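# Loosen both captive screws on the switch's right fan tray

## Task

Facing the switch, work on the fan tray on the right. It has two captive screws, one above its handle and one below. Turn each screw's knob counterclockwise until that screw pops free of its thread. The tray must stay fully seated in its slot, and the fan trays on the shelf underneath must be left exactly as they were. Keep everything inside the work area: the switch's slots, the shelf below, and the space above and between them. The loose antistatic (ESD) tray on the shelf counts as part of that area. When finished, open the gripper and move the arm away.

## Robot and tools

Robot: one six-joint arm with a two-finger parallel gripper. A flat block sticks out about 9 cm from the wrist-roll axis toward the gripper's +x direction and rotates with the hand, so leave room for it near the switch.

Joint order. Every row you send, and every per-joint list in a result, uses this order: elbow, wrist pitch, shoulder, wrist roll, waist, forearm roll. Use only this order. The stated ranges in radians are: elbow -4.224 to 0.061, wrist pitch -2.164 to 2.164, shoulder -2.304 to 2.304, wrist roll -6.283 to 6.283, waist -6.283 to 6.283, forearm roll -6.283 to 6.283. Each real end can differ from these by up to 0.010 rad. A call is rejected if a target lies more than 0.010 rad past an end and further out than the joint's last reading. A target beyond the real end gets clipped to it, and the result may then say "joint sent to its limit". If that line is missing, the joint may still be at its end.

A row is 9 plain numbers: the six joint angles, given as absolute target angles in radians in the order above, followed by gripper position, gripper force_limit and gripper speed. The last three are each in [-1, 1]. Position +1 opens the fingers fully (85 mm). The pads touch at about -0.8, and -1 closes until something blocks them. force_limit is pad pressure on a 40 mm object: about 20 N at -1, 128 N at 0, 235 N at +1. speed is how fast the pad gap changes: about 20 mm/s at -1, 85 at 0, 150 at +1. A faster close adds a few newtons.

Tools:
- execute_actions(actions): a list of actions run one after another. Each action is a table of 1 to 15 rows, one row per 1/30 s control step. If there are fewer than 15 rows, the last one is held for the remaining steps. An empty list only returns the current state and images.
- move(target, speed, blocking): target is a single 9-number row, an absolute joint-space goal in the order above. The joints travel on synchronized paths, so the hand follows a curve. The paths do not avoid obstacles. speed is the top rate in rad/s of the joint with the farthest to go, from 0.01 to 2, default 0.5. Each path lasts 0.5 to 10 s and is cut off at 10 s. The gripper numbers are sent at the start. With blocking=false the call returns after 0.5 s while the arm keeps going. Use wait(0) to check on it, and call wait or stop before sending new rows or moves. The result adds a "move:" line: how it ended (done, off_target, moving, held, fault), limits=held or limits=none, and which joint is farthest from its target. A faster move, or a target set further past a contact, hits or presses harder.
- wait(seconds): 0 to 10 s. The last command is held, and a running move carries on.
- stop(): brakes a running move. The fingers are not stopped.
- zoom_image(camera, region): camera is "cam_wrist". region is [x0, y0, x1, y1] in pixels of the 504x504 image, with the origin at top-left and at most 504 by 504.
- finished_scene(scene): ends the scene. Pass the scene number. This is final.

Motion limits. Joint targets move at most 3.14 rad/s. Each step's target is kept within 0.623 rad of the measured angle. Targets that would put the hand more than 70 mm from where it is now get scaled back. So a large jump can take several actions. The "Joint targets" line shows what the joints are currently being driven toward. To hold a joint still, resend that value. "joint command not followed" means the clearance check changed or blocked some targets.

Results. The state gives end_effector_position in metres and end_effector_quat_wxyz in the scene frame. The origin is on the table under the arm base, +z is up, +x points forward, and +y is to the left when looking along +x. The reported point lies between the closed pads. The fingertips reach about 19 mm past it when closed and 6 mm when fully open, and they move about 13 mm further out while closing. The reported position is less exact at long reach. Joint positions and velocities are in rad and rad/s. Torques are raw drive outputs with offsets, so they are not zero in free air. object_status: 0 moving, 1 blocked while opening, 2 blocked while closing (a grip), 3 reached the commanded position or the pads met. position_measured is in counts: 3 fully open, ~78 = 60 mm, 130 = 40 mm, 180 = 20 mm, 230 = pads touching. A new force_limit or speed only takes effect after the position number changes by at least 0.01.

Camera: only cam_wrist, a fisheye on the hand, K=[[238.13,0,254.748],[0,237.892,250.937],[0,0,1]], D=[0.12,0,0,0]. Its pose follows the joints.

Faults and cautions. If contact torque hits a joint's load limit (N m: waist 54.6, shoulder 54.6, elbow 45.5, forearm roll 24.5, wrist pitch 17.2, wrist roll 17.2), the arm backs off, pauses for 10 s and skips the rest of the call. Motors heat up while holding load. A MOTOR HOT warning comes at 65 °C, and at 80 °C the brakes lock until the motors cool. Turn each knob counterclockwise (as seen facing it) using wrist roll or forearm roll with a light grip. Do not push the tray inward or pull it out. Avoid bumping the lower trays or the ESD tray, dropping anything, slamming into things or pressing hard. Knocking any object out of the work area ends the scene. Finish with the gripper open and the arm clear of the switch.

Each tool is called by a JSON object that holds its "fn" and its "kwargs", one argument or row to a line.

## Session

{"fn": "execute_actions", "kwargs": {
  "actions": []
}}

Scene clock: 0.00 s.
end_effector_position=(+0.4758, +0.2110, +0.3700) position_measured=3 object_status=3 end_effector_quat_wxyz=(+0.068, +0.552, +0.805, -0.206) end_effector_velocity=(+0.000, +0.001, +0.000) end_effector_angular_velocity=(+0.001, -0.001, +0.001)
Joint names: [elbow, wrist pitch, shoulder, wrist roll, waist, forearm roll]
Joint positions: [-1.147 -1.099 -0.277  1.967  0.574 -0.324]
Joint velocities: [-0.     0.001  0.     0.     0.001  0.   ]
Joint torques (N m, as the arm reports them, + toward a larger angle): no reading
Joint targets: [-1.147 -1.099 -0.277 1.967 0.574 -0.324]
camera_calibration (this result's frames):
cam_wrist: T_world_to_cam=[[0.923077, 0.291856, -0.250499, -0.401966], [0.383498, -0.748038, 0.541635, -0.190532], [-0.0293033, -0.596036, -0.802423, 0.5837], [0, 0, 0, 1]] pos_world=[0.461219, 0.322697, 0.470881]

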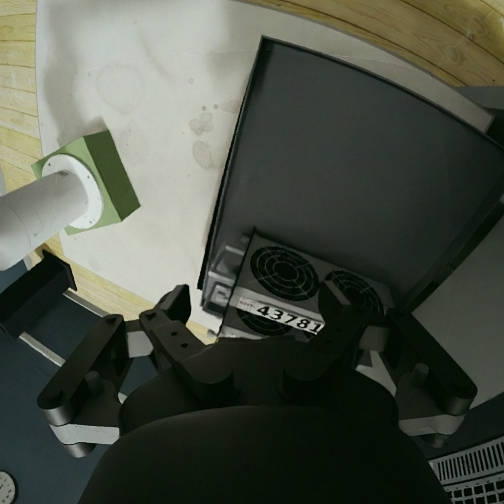

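{"fn": "move", "kwargs": {
  "target": [-0.4129, -1.097, 0.1953, 6.2, -0.2677, 2.8418, 1, 0, 0],
  "speed": 2.0
}}

Scene clock: 4.13 s.
end_effector_position=(+0.6004, -0.0488, +0.5601) position_measured=3 object_status=3 end_effector_quat_wxyz=(+0.115, +0.698, +0.112, +0.698) end_effector_velocity=(-0.000, -0.000, -0.000) end_effector_angular_velocity=(+0.004, +0.001, -0.002)
Joint names: [elbow, wrist pitch, shoulder, wrist roll, waist, forearm roll]
Joint positions: [-0.413 -1.097  0.195  6.2   -0.268  2.841]
Joint velocities: [0.001 0.001 0.    0.003 0.    0.002]
Joint torques (N m, as the arm reports them, + toward a larger angle): [-26.75  -2.18  12.38   0.19   1.3    1.16]
Joint targets: [-0.413 -1.097 0.195 6.200 -0.268 2.842]
move: done; limits=none; farthest joint: the waist, 0.000 radians from its target (0.842 radians at the start)
camera_calibration (this result's frames):
cam_wrist: T_world_to_cam=[[-0.00403661, -0.953778, 0.300484, -0.206252], [-0.232579, -0.291351, -0.927912, 0.679625], [0.972569, -0.073632, -0.220653, -0.316818], [0, 0, 0, 1]] pos_world=[0.465361, -0.0220373, 0.622702]

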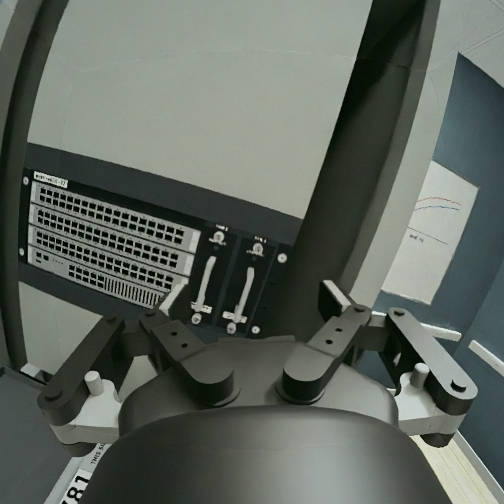

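{"fn": "zoom_image", "kwargs": {
  "camera": "cam_wrist",
  "region": [170, 210, 310, 350]
}}

Region (170, 210, 310, 350) of cam_wrist's 504x504 image, scaled by 3.600, with more detail than that image has.

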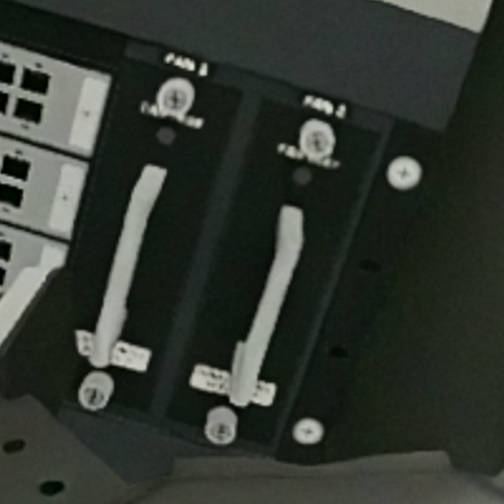

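{"fn": "move", "kwargs": {
  "target": [-0.7605, -1.3888, -0.4628, 6.2, -0.1664, 2.9735, 1, 0, 0],
  "speed": 1.2
}}

Scene clock: 6.83 s.
end_effector_position=(+0.7405, -0.0561, +0.4109) position_measured=3 object_status=3 end_effector_quat_wxyz=(+0.073, +0.704, +0.069, +0.704) end_effector_velocity=(+0.000, -0.000, -0.002) end_effector_angular_velocity=(+0.000, +0.003, -0.000)
Joint names: [elbow, wrist pitch, shoulder, wrist roll, waist, forearm roll]
Joint positions: [-0.76  -1.389 -0.462  6.2   -0.166  2.973]
Joint velocities: [-0.001  0.001 -0.003 -0.001  0.001  0.001]
Joint torques (N m, as the arm reports them, + toward a larger angle): [-19.82  -2.11  26.3    0.29   0.89   1.62]
Joint targets: [-0.760 -1.389 -0.463 6.200 -0.166 2.973]
move: done; limits=none; farthest joint: the waist, 0.000 radians from its target (0.101 radians at the start)
camera_calibration (this result's frames):
cam_wrist: T_world_to_cam=[[-0.00463753, -0.983183, 0.182565, -0.12062], [-0.23182, -0.176536, -0.956606, 0.589337], [0.972748, -0.0467585, -0.227103, -0.482437], [0, 0, 0, 1]] pos_world=[0.60535, -0.0371097, 0.476221]

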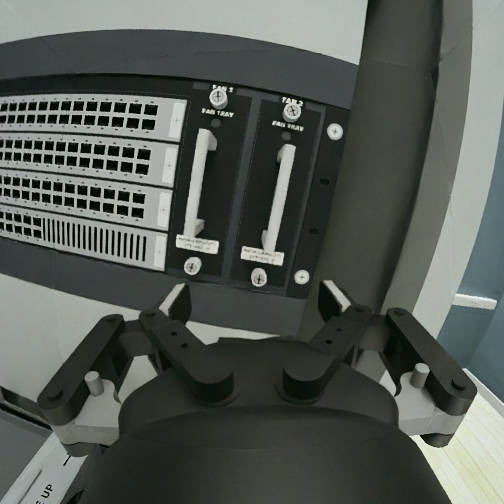

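{"fn": "zoom_image", "kwargs": {
  "camera": "cam_wrist",
  "region": [170, 80, 360, 310]
}}

Region (170, 80, 360, 310) of cam_wrist's 504x504 image, scaled by 2.191, with more detail than that image has; it fills the left 416 columns of this view, and the rest is white.

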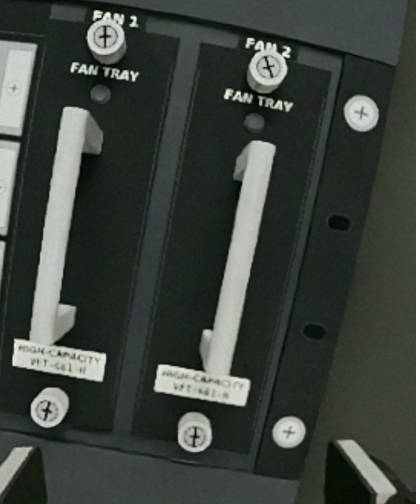

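{"fn": "move", "kwargs": {
  "target": [-0.8336, -1.3677, -0.5148, 6.2, -0.1608, 2.9784, 1, 0, 0],
  "speed": 0.5
}}

Scene clock: 9.67 s.
end_effector_position=(+0.7654, -0.0583, +0.4042) position_measured=3 object_status=3 end_effector_quat_wxyz=(+0.073, +0.704, +0.070, +0.703) end_effector_velocity=(+0.001, -0.000, +0.000) end_effector_angular_velocity=(-0.000, -0.002, -0.000)
Joint names: [elbow, wrist pitch, shoulder, wrist roll, waist, forearm roll]
Joint positions: [-0.833 -1.368 -0.515  6.2   -0.161  2.978]
Joint velocities: [-0.002 -0.001 -0.001 -0.     0.     0.001]
Joint torques (N m, as the arm reports them, + toward a larger angle): [-20.64  -2.18  28.37  -0.03   0.09   1.47]
Joint targets: [-0.834 -1.368 -0.515 6.200 -0.161 2.978]
move: done; limits=none; farthest joint: the waist, 0.000 radians from its target (0.006 radians at the start)
camera_calibration (this result's frames):
cam_wrist: T_world_to_cam=[[-0.00451736, -0.982856, 0.184319, -0.122194], [-0.23212, -0.178255, -0.956214, 0.588309], [0.972677, -0.0471036, -0.227336, -0.508186], [0, 0, 0, 1]] pos_world=[0.630307, -0.0391671, 0.469543]

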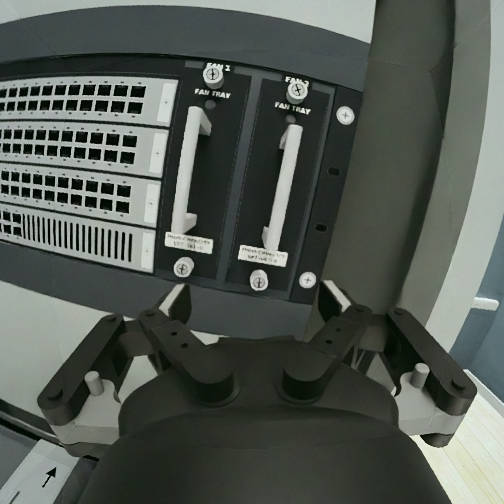

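{"fn": "move", "kwargs": {
  "target": [-0.8869, -1.3426, -0.5426, 6.2, -0.1641, 2.9741, 0.2, 0, 1],
  "speed": 0.3
}}

Scene clock: 10.93 s.
end_effector_position=(+0.7833, -0.0629, +0.4041) position_measured=104 object_status=3 end_effector_quat_wxyz=(+0.075, +0.703, +0.072, +0.703) end_effector_velocity=(+0.001, +0.000, +0.000) end_effector_angular_velocity=(-0.001, -0.000, +0.001)
Joint names: [elbow, wrist pitch, shoulder, wrist roll, waist, forearm roll]
Joint positions: [-0.887 -1.343 -0.542  6.2   -0.164  2.974]
Joint velocities: [-0.002  0.    -0.001 -0.001  0.    -0.001]
Joint torques (N m, as the arm reports them, + toward a larger angle): [-21.12  -2.28  28.11   0.     1.33   1.8 ]
Joint targets: [-0.887 -1.343 -0.543 6.200 -0.164 2.974]
move: done; limits=none; farthest joint: the waist, 0.000 radians from its target (0.003 radians at the start)
camera_calibration (this result's frames):
cam_wrist: T_world_to_cam=[[-0.0044607, -0.981853, 0.18959, -0.128728], [-0.2323, -0.183388, -0.955199, 0.590984], [0.972634, -0.0483026, -0.227267, -0.525943], [0, 0, 0, 1]] pos_world=[0.648262, -0.0434169, 0.469384]

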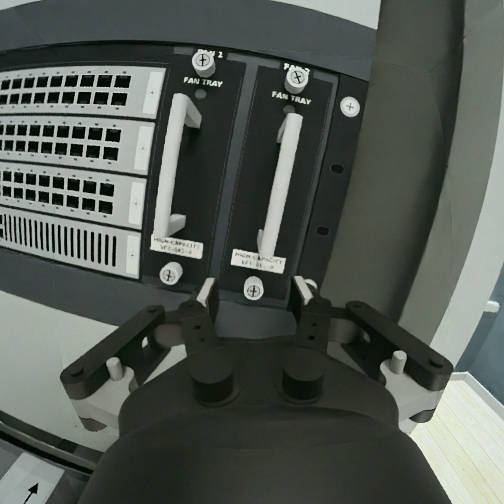

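{"fn": "execute_actions", "kwargs": {
  "actions": [
    [[-0.887, -1.343, -0.543, 6.2, -0.164, 2.974, -1, -0.4, 0]],
    [[-0.887, -1.343, -0.543, 6.2, -0.164, 2.974, -1, -0.4, 0]]
  ]
}}

Scene clock: 12.10 s.
end_effector_position=(+0.7834, -0.0626, +0.4040) position_measured=207 object_status=2 end_effector_quat_wxyz=(+0.075, +0.703, +0.072, +0.703) end_effector_velocity=(-0.000, -0.002, +0.000) end_effector_angular_velocity=(+0.000, +0.000, -0.002)
Joint names: [elbow, wrist pitch, shoulder, wrist roll, waist, forearm roll]
Joint positions: [-0.887 -1.343 -0.543  6.2   -0.164  2.974]
Joint velocities: [-0.     0.001 -0.     0.    -0.002  0.   ]
Joint torques (N m, as the arm reports them, + toward a larger angle): [-23.55  -1.86  26.86   0.07  -3.13   3.95]
Joint targets: [-0.887 -1.343 -0.543 6.200 -0.164 2.974]
camera_calibration (this result's frames):
cam_wrist: T_world_to_cam=[[-0.00385168, -0.981858, 0.189576, -0.128885], [-0.232102, -0.183523, -0.955221, 0.590706], [0.972684, -0.0476803, -0.227185, -0.526047], [0, 0, 0, 1]] pos_world=[0.648285, -0.0432211, 0.469179]

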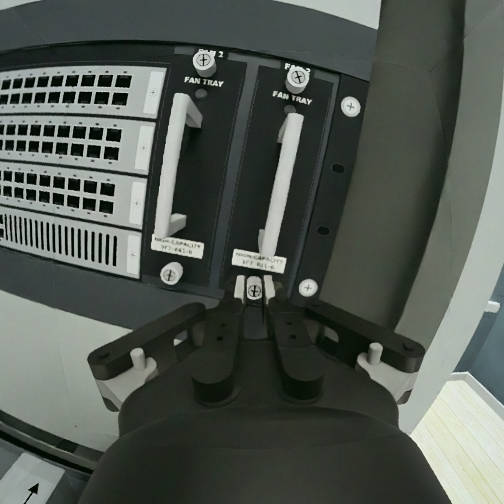

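{"fn": "execute_actions", "kwargs": {
  "actions": [
    [[-0.8826, -1.3451, -0.5407, -6.2, -0.1645, 2.9735, -1, -0.4, 0]],
    [[-0.8826, -1.3451, -0.5407, -6.2, -0.1645, 2.9735, -1, -0.4, 0]],
    [[-0.8826, -1.3451, -0.5407, -6.2, -0.1645, 2.9735, -1, -0.4, 0]],
    [[-0.8826, -1.3451, -0.5407, -6.2, -0.1645, 2.9735, -1, -0.4, 0]],
    [[-0.8826, -1.3451, -0.5407, -6.2, -0.1645, 2.9735, -1, -0.4, 0]],
    [[-0.8826, -1.3451, -0.5407, -6.2, -0.1645, 2.9735, -1, -0.4, 0]],
    [[-0.8826, -1.3451, -0.5407, -6.2, -0.1645, 2.9735, -1, -0.4, 0]],
    [[-0.8826, -1.3451, -0.5407, -6.2, -0.1645, 2.9735, -1, -0.4, 0]],
    [[-0.8826, -1.3451, -0.5407, -6.2, -0.1645, 2.9735, -1, -0.4, 0]],
    [[-0.8826, -1.3451, -0.5407, -6.2, -0.1645, 2.9735, -1, -0.4, 0]]
  ]
}}

Scene clock: 17.67 s.
end_effector_position=(+0.7819, -0.0627, +0.4042) position_measured=208 object_status=2 end_effector_quat_wxyz=(+0.016, +0.707, +0.013, +0.707) end_effector_velocity=(+0.000, +0.000, -0.000) end_effector_angular_velocity=(-0.001, +0.001, -0.000)
Joint names: [elbow, wrist pitch, shoulder, wrist roll, waist, forearm roll]
Joint positions: [-0.883 -1.346 -0.541 -6.2   -0.164  2.973]
Joint velocities: [-0.     0.001 -0.    -0.002  0.001  0.001]
Joint torques (N m, as the arm reports them, + toward a larger angle): [-23.05  -2.56  28.05   0.17  -4.26   3.41]
Joint targets: [-0.883 -1.345 -0.541 -6.200 -0.164 2.973]
camera_calibration (this result's frames):
cam_wrist: T_world_to_cam=[[-0.0041388, -0.999703, 0.0240087, -0.0630377], [-0.230952, -0.0224042, -0.972707, 0.606859], [0.972956, -0.0095707, -0.230791, -0.520903], [0, 0, 0, 1]] pos_world=[0.64671, -0.0544082, 0.47159]

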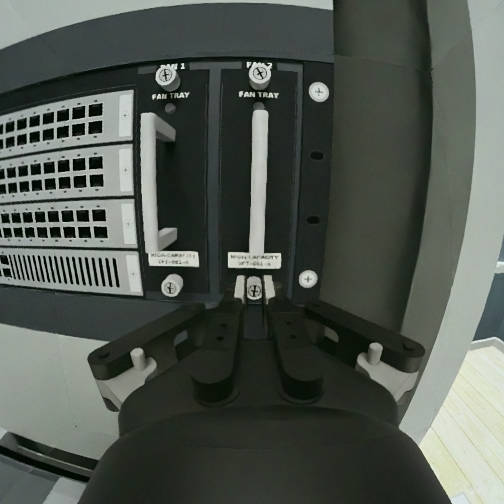

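{"fn": "execute_actions", "kwargs": {
  "actions": [
    [[-0.883, -1.346, -0.541, -6.2, -0.164, 2.973, -0.38, 0, 1]],
    [[-0.883, -1.346, -0.541, 6.2, -0.164, 2.973, -0.38, 0, 1]],
    [[-0.883, -1.346, -0.541, 6.2, -0.164, 2.973, -0.38, 0, 1]],
    [[-0.883, -1.346, -0.541, 6.2, -0.164, 2.973, -0.38, 0, 1]],
    [[-0.883, -1.346, -0.541, 6.2, -0.164, 2.973, -0.38, 0, 1]],
    [[-0.883, -1.346, -0.541, 6.2, -0.164, 2.973, -0.38, 0, 1]],
    [[-0.883, -1.346, -0.541, 6.2, -0.164, 2.973, -0.38, 0, 1]],
    [[-0.883, -1.346, -0.541, 6.2, -0.164, 2.973, -0.38, 0, 1]],
    [[-0.883, -1.346, -0.541, 6.2, -0.164, 2.973, -0.38, 0, 1]],
    [[-0.883, -1.346, -0.541, 6.2, -0.164, 2.973, -0.38, 0, 1]],
    [[-0.883, -1.346, -0.541, 6.2, -0.164, 2.973, -0.38, 0, 1]],
    [[-0.883, -1.346, -0.541, 6.2, -0.164, 2.973, -1, -0.4, 0]],
    [[-0.883, -1.346, -0.541, 6.2, -0.164, 2.973, -1, -0.4, 0]],
    [[-0.8786, -1.3481, -0.5387, -6.2, -0.1645, 2.9725, -1, -0.4, 0]],
    [[-0.8786, -1.3481, -0.5387, -6.2, -0.1645, 2.9725, -1, -0.4, 0]],
    [[-0.8786, -1.3481, -0.5387, -6.2, -0.1645, 2.9725, -1, -0.4, 0]],
    [[-0.8786, -1.3481, -0.5387, -6.2, -0.1645, 2.9725, -1, -0.4, 0]],
    [[-0.8786, -1.3481, -0.5387, -6.2, -0.1645, 2.9725, -1, -0.4, 0]],
    [[-0.8786, -1.3481, -0.5387, -6.2, -0.1645, 2.9725, -1, -0.4, 0]],
    [[-0.8786, -1.3481, -0.5387, -6.2, -0.1645, 2.9725, -1, -0.4, 0]],
    [[-0.8786, -1.3481, -0.5387, -6.2, -0.1645, 2.9725, -1, -0.4, 0]],
    [[-0.8786, -1.3481, -0.5387, -6.2, -0.1645, 2.9725, -1, -0.4, 0]],
    [[-0.8786, -1.3481, -0.5387, -6.2, -0.1645, 2.9725, -1, -0.4, 0]]
  ]
}}

Scene clock: 30.00 s.
end_effector_position=(+0.7806, -0.0621, +0.4045) position_measured=208 object_status=2 end_effector_quat_wxyz=(+0.016, +0.706, +0.014, +0.708) end_effector_velocity=(-0.000, +0.000, -0.001) end_effector_angular_velocity=(-0.002, +0.002, -0.000)
Joint names: [elbow, wrist pitch, shoulder, wrist roll, waist, forearm roll]
Joint positions: [-0.879 -1.349 -0.539 -6.2   -0.164  2.972]
Joint velocities: [ 0.     0.002 -0.001 -0.003  0.     0.   ]
Joint torques (N m, as the arm reports them, + toward a larger angle): [-25.12  -2.46  31.21   0.07   0.19   0.5 ]
Joint targets: [-0.879 -1.348 -0.539 -6.200 -0.164 2.973]
camera_calibration (this result's frames):
cam_wrist: T_world_to_cam=[[-0.0027899, -0.99971, 0.023939, -0.0634339], [-0.229972, -0.0226561, -0.972933, 0.606147], [0.973193, -0.00821971, -0.229842, -0.520067], [0, 0, 0, 1]] pos_world=[0.645346, -0.0539573, 0.471725]

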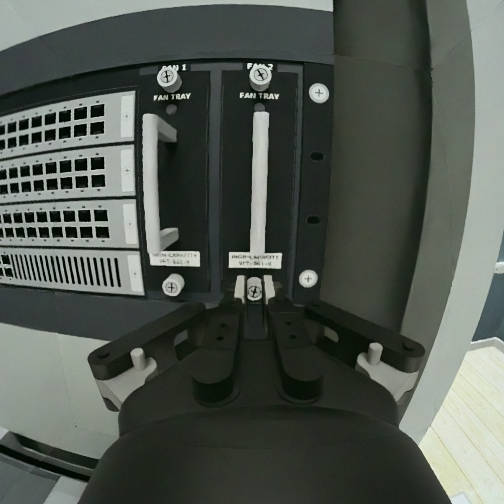

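{"fn": "move", "kwargs": {
  "target": [-0.8727, -1.3509, -0.5356, -6.2, -0.165, 2.972, -1, -0.4, 0],
  "speed": 0.1
}}

Scene clock: 30.83 s.
end_effector_position=(+0.7786, -0.0621, +0.4044) position_measured=208 object_status=2 end_effector_quat_wxyz=(+0.016, +0.707, +0.013, +0.707) end_effector_velocity=(-0.000, -0.000, +0.000) end_effector_angular_velocity=(-0.001, -0.000, -0.001)
Joint names: [elbow, wrist pitch, shoulder, wrist roll, waist, forearm roll]
Joint positions: [-0.873 -1.351 -0.536 -6.2   -0.165  2.972]
Joint velocities: [ 0.001 -0.001  0.001 -0.001 -0.     0.   ]
Joint torques (N m, as the arm reports them, + toward a larger angle): [-21.96  -2.35  29.83  -0.04   2.11   0.44]
Joint targets: [-0.873 -1.351 -0.536 -6.200 -0.165 2.972]
move: done; limits=none; farthest joint: the waist, 0.000 radians from its target (0.001 radians at the start)
camera_calibration (this result's frames):
cam_wrist: T_world_to_cam=[[-0.00296594, -0.999712, 0.0238137, -0.0632496], [-0.230336, -0.0224905, -0.972851, 0.605865], [0.973107, -0.00837056, -0.230203, -0.517913], [0, 0, 0, 1]] pos_world=[0.64335, -0.0539404, 0.471698]

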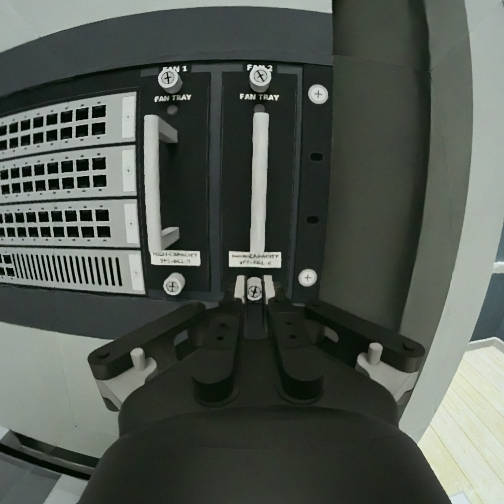

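{"fn": "execute_actions", "kwargs": {
  "actions": [
    [[-0.873, -1.351, -0.536, -6.2, -0.165, 2.972, 0.2, 0, 1]],
    [[-0.7504, -1.3968, -0.46, -6.2, -0.1827, 2.9573, 0.2, 0, 1]],
    [[-0.7504, -1.3968, -0.46, -6.2, -0.1827, 2.9573, 0.2, 0, 1]],
    [[-0.805, -1.087, -0.1961, 6.2, -0.2056, 2.9104, 0.2, 0, 1]],
    [[-0.805, -1.087, -0.1961, 6.2, -0.2056, 2.9104, 0.2, 0, 1]],
    [[-0.805, -1.087, -0.1961, 6.2, -0.2056, 2.9104, 0.2, 0, 1]],
    [[-0.805, -1.087, -0.1961, 6.2, -0.2056, 2.9104, 0.2, 0, 1]],
    [[-0.805, -1.087, -0.1961, 6.2, -0.2056, 2.9104, 0.2, 0, 1]],
    [[-0.805, -1.087, -0.1961, 6.2, -0.2056, 2.9104, 0.2, 0, 1]],
    [[-0.805, -1.087, -0.1961, 6.2, -0.2056, 2.9104, 0.2, 0, 1]],
    [[-0.805, -1.087, -0.1961, 6.2, -0.2056, 2.9104, 0.2, 0, 1]],
    [[-0.805, -1.087, -0.1961, 6.2, -0.2056, 2.9104, 0.2, 0, 1]],
    [[-0.805, -1.087, -0.1961, 6.2, -0.2056, 2.9104, 0.2, 0, 1]]
  ]
}}

Scene clock: 38.60 s.
end_effector_position=(+0.7523, -0.0642, +0.5442) position_measured=104 object_status=3 end_effector_quat_wxyz=(+0.102, +0.700, +0.098, +0.700) end_effector_velocity=(-0.000, +0.000, -0.001) end_effector_angular_velocity=(+0.002, +0.002, +0.000)
Joint names: [elbow, wrist pitch, shoulder, wrist roll, waist, forearm roll]
Joint positions: [-0.805 -1.087 -0.196  6.2   -0.206  2.91 ]
Joint velocities: [ 0.001  0.001 -0.     0.002  0.    -0.   ]
Joint torques (N m, as the arm reports them, + toward a larger angle): [-26.33  -2.34  22.16  -0.05   0.11   1.58]
Joint targets: [-0.805 -1.087 -0.196 6.200 -0.206 2.910]
camera_calibration (this result's frames):
cam_wrist: T_world_to_cam=[[-0.00449117, -0.964646, 0.26351, -0.195786], [-0.232537, -0.255282, -0.938487, 0.703773], [0.972577, -0.0654908, -0.22317, -0.467249], [0, 0, 0, 1]] pos_world=[0.61721, -0.0398043, 0.607797]

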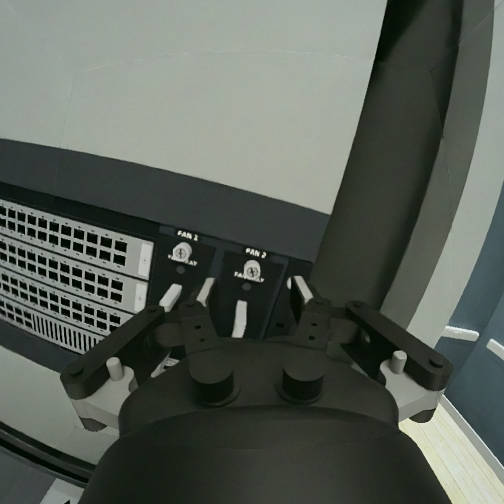

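{"fn": "move", "kwargs": {
  "target": [-0.8927, -1.0546, -0.2528, 6.2, -0.189, 2.9253, 0.2, 0, 1],
  "speed": 0.4
}}

Scene clock: 40.27 s.
end_effector_position=(+0.7832, -0.0625, +0.5472) position_measured=104 object_status=3 end_effector_quat_wxyz=(+0.101, +0.700, +0.097, +0.700) end_effector_velocity=(+0.001, +0.000, -0.000) end_effector_angular_velocity=(-0.000, +0.001, +0.001)
Joint names: [elbow, wrist pitch, shoulder, wrist roll, waist, forearm roll]
Joint positions: [-0.892 -1.055 -0.253  6.2   -0.189  2.925]
Joint velocities: [-0.002  0.001 -0.002 -0.001  0.001  0.   ]
Joint torques (N m, as the arm reports them, + toward a larger angle): [-27.44  -2.31  24.16   0.27   1.     0.64]
Joint targets: [-0.893 -1.055 -0.253 6.200 -0.189 2.925]
move: done; limits=none; farthest joint: the waist, 0.000 radians from its target (0.017 radians at the start)
camera_calibration (this result's frames):
cam_wrist: T_world_to_cam=[[-0.0045273, -0.965488, 0.260407, -0.193125], [-0.232584, -0.252252, -0.939294, 0.714882], [0.972566, -0.064819, -0.223415, -0.496347], [0, 0, 0, 1]] pos_world=[0.648126, -0.038302, 0.610884]

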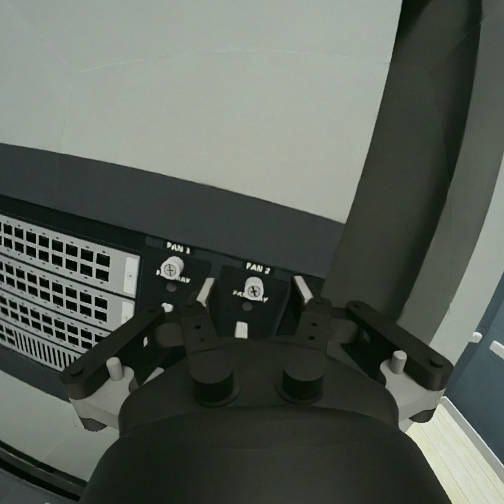

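{"fn": "execute_actions", "kwargs": {
  "actions": [
    [[-0.893, -1.055, -0.253, 6.2, -0.189, 2.925, -1, -0.4, 0]],
    [[-0.893, -1.055, -0.253, 6.2, -0.189, 2.925, -1, -0.4, 0]]
  ]
}}

Scene clock: 41.53 s.
end_effector_position=(+0.7833, -0.0623, +0.5473) position_measured=207 object_status=2 end_effector_quat_wxyz=(+0.100, +0.700, +0.098, +0.700) end_effector_velocity=(+0.000, +0.001, +0.000) end_effector_angular_velocity=(+0.000, -0.001, +0.002)
Joint names: [elbow, wrist pitch, shoulder, wrist roll, waist, forearm roll]
Joint positions: [-0.893 -1.055 -0.253  6.2   -0.189  2.925]
Joint velocities: [-0.001 -0.     0.    -0.     0.002  0.   ]
Joint torques (N m, as the arm reports them, + toward a larger angle): [-29.19  -1.68  24.37   0.21  -1.03   2.4 ]
Joint targets: [-0.893 -1.055 -0.253 6.200 -0.189 2.925]
camera_calibration (this result's frames):
cam_wrist: T_world_to_cam=[[-0.00409654, -0.965443, 0.260583, -0.193392], [-0.231992, -0.252558, -0.939358, 0.714618], [0.972709, -0.0643013, -0.222941, -0.496806], [0, 0, 0, 1]] pos_world=[0.648242, -0.0381721, 0.610918]

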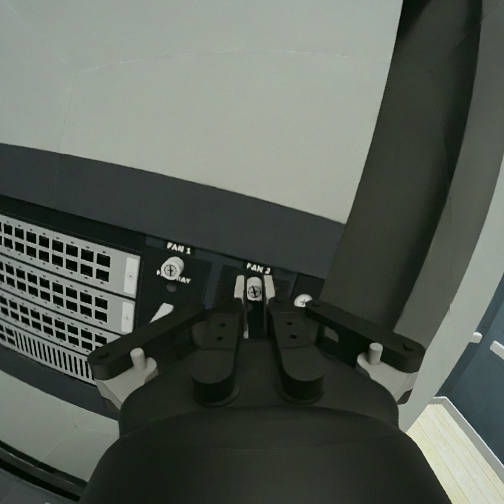

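{"fn": "execute_actions", "kwargs": {
  "actions": [
    [[-0.8888, -1.0566, -0.2503, -6.2, -0.1896, 2.9244, -1, -0.4, 0]],
    [[-0.8888, -1.0566, -0.2503, -6.2, -0.1896, 2.9244, -1, -0.4, 0]],
    [[-0.8888, -1.0566, -0.2503, -6.2, -0.1896, 2.9244, -1, -0.4, 0]],
    [[-0.8888, -1.0566, -0.2503, -6.2, -0.1896, 2.9244, -1, -0.4, 0]],
    [[-0.8888, -1.0566, -0.2503, -6.2, -0.1896, 2.9244, -1, -0.4, 0]],
    [[-0.8888, -1.0566, -0.2503, -6.2, -0.1896, 2.9244, -1, -0.4, 0]],
    [[-0.8888, -1.0566, -0.2503, -6.2, -0.1896, 2.9244, -1, -0.4, 0]],
    [[-0.8888, -1.0566, -0.2503, -6.2, -0.1896, 2.9244, -1, -0.4, 0]],
    [[-0.8888, -1.0566, -0.2503, -6.2, -0.1896, 2.9244, -1, -0.4, 0]],
    [[-0.8888, -1.0566, -0.2503, -6.2, -0.1896, 2.9244, -1, -0.4, 0]],
    [[-0.8888, -1.0566, -0.2503, -6.2, -0.1896, 2.9244, -0.38, 0, 1]],
    [[-0.8888, -1.0566, -0.2503, 6.2, -0.1896, 2.9244, -0.38, 0, 1]],
    [[-0.8888, -1.0566, -0.2503, 6.2, -0.1896, 2.9244, -0.38, 0, 1]],
    [[-0.8888, -1.0566, -0.2503, 6.2, -0.1896, 2.9244, -0.38, 0, 1]],
    [[-0.8888, -1.0566, -0.2503, 6.2, -0.1896, 2.9244, -0.38, 0, 1]],
    [[-0.8888, -1.0566, -0.2503, 6.2, -0.1896, 2.9244, -0.38, 0, 1]],
    [[-0.8888, -1.0566, -0.2503, 6.2, -0.1896, 2.9244, -0.38, 0, 1]],
    [[-0.8888, -1.0566, -0.2503, 6.2, -0.1896, 2.9244, -0.38, 0, 1]],
    [[-0.8888, -1.0566, -0.2503, 6.2, -0.1896, 2.9244, -0.38, 0, 1]],
    [[-0.8888, -1.0566, -0.2503, 6.2, -0.1896, 2.9244, -0.38, 0, 1]],
    [[-0.8888, -1.0566, -0.2503, 6.2, -0.1896, 2.9244, -0.38, 0, 1]],
    [[-0.8888, -1.0566, -0.2503, 6.2, -0.1896, 2.9244, -1, -0.4, 0]],
    [[-0.8888, -1.0566, -0.2503, 6.2, -0.1896, 2.9244, -1, -0.4, 0]],
    [[-0.8846, -1.0582, -0.2476, -6.2, -0.1902, 2.9238, -1, -0.4, 0]],
    [[-0.8846, -1.0582, -0.2476, -6.2, -0.1902, 2.9238, -1, -0.4, 0]],
    [[-0.8846, -1.0582, -0.2476, -6.2, -0.1902, 2.9238, -1, -0.4, 0]],
    [[-0.8846, -1.0582, -0.2476, -6.2, -0.1902, 2.9238, -1, -0.4, 0]],
    [[-0.8846, -1.0582, -0.2476, -6.2, -0.1902, 2.9238, -1, -0.4, 0]],
    [[-0.8846, -1.0582, -0.2476, -6.2, -0.1902, 2.9238, -1, -0.4, 0]],
    [[-0.8846, -1.0582, -0.2476, -6.2, -0.1902, 2.9238, -1, -0.4, 0]],
    [[-0.8846, -1.0582, -0.2476, -6.2, -0.1902, 2.9238, -1, -0.4, 0]],
    [[-0.8846, -1.0582, -0.2476, -6.2, -0.1902, 2.9238, -1, -0.4, 0]],
    [[-0.8846, -1.0582, -0.2476, -6.2, -0.1902, 2.9238, -1, -0.4, 0]]
  ]
}}

Scene clock: 59.27 s.
end_effector_position=(+0.7805, -0.0622, +0.5473) position_measured=207 object_status=2 end_effector_quat_wxyz=(+0.042, +0.706, +0.039, +0.706) end_effector_velocity=(-0.000, -0.001, -0.001) end_effector_angular_velocity=(-0.002, +0.001, -0.001)
Joint names: [elbow, wrist pitch, shoulder, wrist roll, waist, forearm roll]
Joint positions: [-0.885 -1.058 -0.248 -6.2   -0.19   2.924]
Joint velocities: [ 0.001  0.001  0.    -0.002 -0.001 -0.   ]
Joint torques (N m, as the arm reports them, + toward a larger angle): [-30.08  -2.51  25.87   0.12  -1.68   1.49]
Joint targets: [-0.885 -1.058 -0.248 -6.200 -0.190 2.924]
camera_calibration (this result's frames):
cam_wrist: T_world_to_cam=[[-0.00392475, -0.995265, 0.0971215, -0.105895], [-0.230852, -0.0935971, -0.968476, 0.738878], [0.972981, -0.0262218, -0.229392, -0.488396], [0, 0, 0, 1]] pos_world=[0.645356, -0.0490432, 0.613836]

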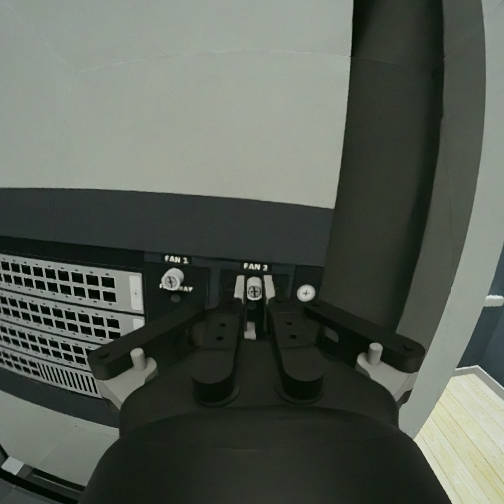

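{"fn": "move", "kwargs": {
  "target": [-0.8789, -1.0603, -0.2439, -6.2, -0.191, 2.923, -1, -0.4, 0],
  "speed": 0.1
}}

Scene clock: 60.87 s.
end_effector_position=(+0.7785, -0.0623, +0.5469) position_measured=207 object_status=2 end_effector_quat_wxyz=(+0.042, +0.706, +0.039, +0.706) end_effector_velocity=(-0.000, +0.000, -0.000) end_effector_angular_velocity=(-0.001, +0.000, +0.000)
Joint names: [elbow, wrist pitch, shoulder, wrist roll, waist, forearm roll]
Joint positions: [-0.879 -1.06  -0.244 -6.2   -0.191  2.923]
Joint velocities: [ 0.001 -0.001  0.    -0.001  0.    -0.   ]
Joint torques (N m, as the arm reports them, + toward a larger angle): [-28.05  -2.36  26.58   0.31   0.95   1.29]
Joint targets: [-0.879 -1.060 -0.244 -6.200 -0.191 2.923]
move: done; limits=none; farthest joint: the waist, 0.000 radians from its target (0.001 radians at the start)
camera_calibration (this result's frames):
cam_wrist: T_world_to_cam=[[-0.00402673, -0.995242, 0.0973472, -0.106013], [-0.231174, -0.0937846, -0.968382, 0.73829], [0.972904, -0.0264036, -0.229697, -0.486319], [0, 0, 0, 1]] pos_world=[0.643388, -0.0491089, 0.61356]

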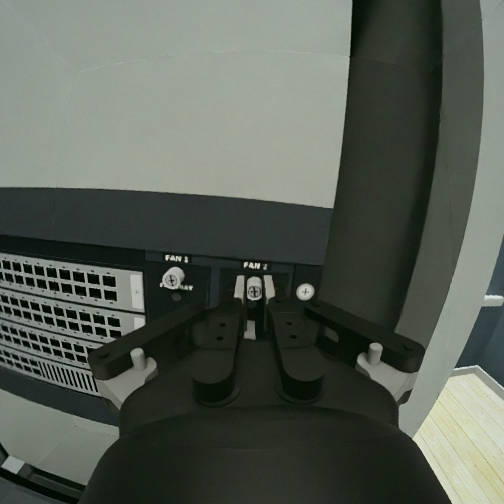

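The knob moves freely, so the top screw is out of its thread. I'll release it and back the arm away.

{"fn": "execute_actions", "kwargs": {
  "actions": [
    [[-0.879, -1.06, -0.244, -6.2, -0.191, 2.923, 0.3, 0, 1]],
    [[-0.879, -1.06, -0.244, -6.2, -0.191, 2.923, 0.3, 0, 1]]
  ]
}}

{"fn": "move", "kwargs": {
  "target": [-0.60, -1.12, -0.05, -6.2, -0.23, 2.90, 0.3, 0, 1],
  "speed": 1.0
}}

Scene clock: 62.07 s.
end_effector_position=(+0.7785, -0.0624, +0.5468) position_measured=91 object_status=3 end_effector_quat_wxyz=(+0.042, +0.706, +0.039, +0.706) end_effector_velocity=(-0.000, +0.000, -0.000) end_effector_angular_velocity=(+0.000, -0.000, +0.000)
Joint names: [elbow, wrist pitch, shoulder, wrist roll, waist, forearm roll]
Joint positions: [-0.879 -1.06  -0.244 -6.2   -0.191  2.923]
Joint velocities: [ 0. -0. -0. -0.  0.  0.]
Joint torques (N m, as the arm reports them, + toward a larger angle): [-27.33  -2.14  24.62   0.06   2.23   1.01]
Joint targets: [-0.879 -1.060 -0.244 -6.200 -0.191 2.923]
camera_calibration (this result's frames):
cam_wrist: T_world_to_cam=[[-0.00404441, -0.995243, 0.0973446, -0.106005], [-0.231521, -0.0937685, -0.9683, 0.738392], [0.972822, -0.0264535, -0.23004, -0.486095], [0, 0, 0, 1]] pos_world=[0.643408, -0.0491215, 0.613483]

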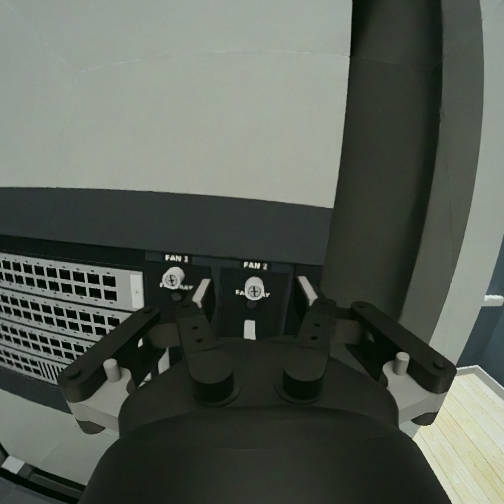

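Scene clock: 63.07 s.
end_effector_position=(+0.6781, -0.0619, +0.5312) position_measured=91 object_status=3 end_effector_quat_wxyz=(+0.046, +0.715, +0.034, +0.697) end_effector_velocity=(-0.001, +0.000, -0.000) end_effector_angular_velocity=(+0.001, +0.000, +0.000)
Joint names: [elbow, wrist pitch, shoulder, wrist roll, waist, forearm roll]
Joint positions: [-0.6  -1.12 -0.05 -6.2  -0.23  2.9 ]
Joint velocities: [ 0.003 -0.001  0.002  0.001 -0.001 -0.001]
Joint torques (N m, as the arm reports them, + toward a larger angle): [-24.82  -2.11  16.45   0.2    0.66   0.6 ]
Joint targets: [-0.600 -1.120 -0.050 -6.200 -0.230 2.900]
move: done; limits=none; farthest joint: the waist, 0.000 radians from its target (0.039 radians at the start)
camera_calibration (this result's frames):
cam_wrist: T_world_to_cam=[[-0.0159311, -0.995368, 0.0948049, -0.0950638], [-0.257219, -0.087546, -0.962379, 0.714694], [0.966222, -0.0397174, -0.254633, -0.375265], [0, 0, 0, 1]] pos_world=[0.544908, -0.0469595, 0.601264]

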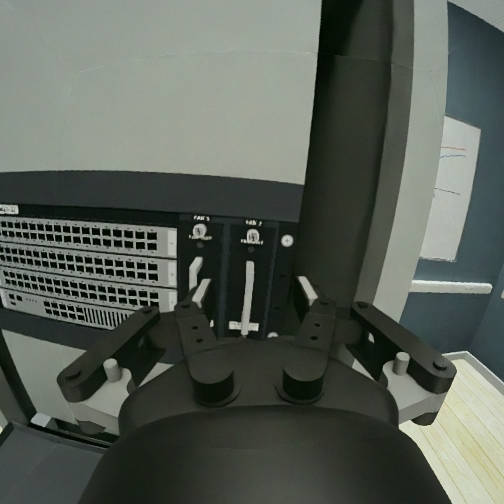

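{"fn": "finished_scene", "kwargs": {
  "scene": 2
}}

The scene is finished: the task was done.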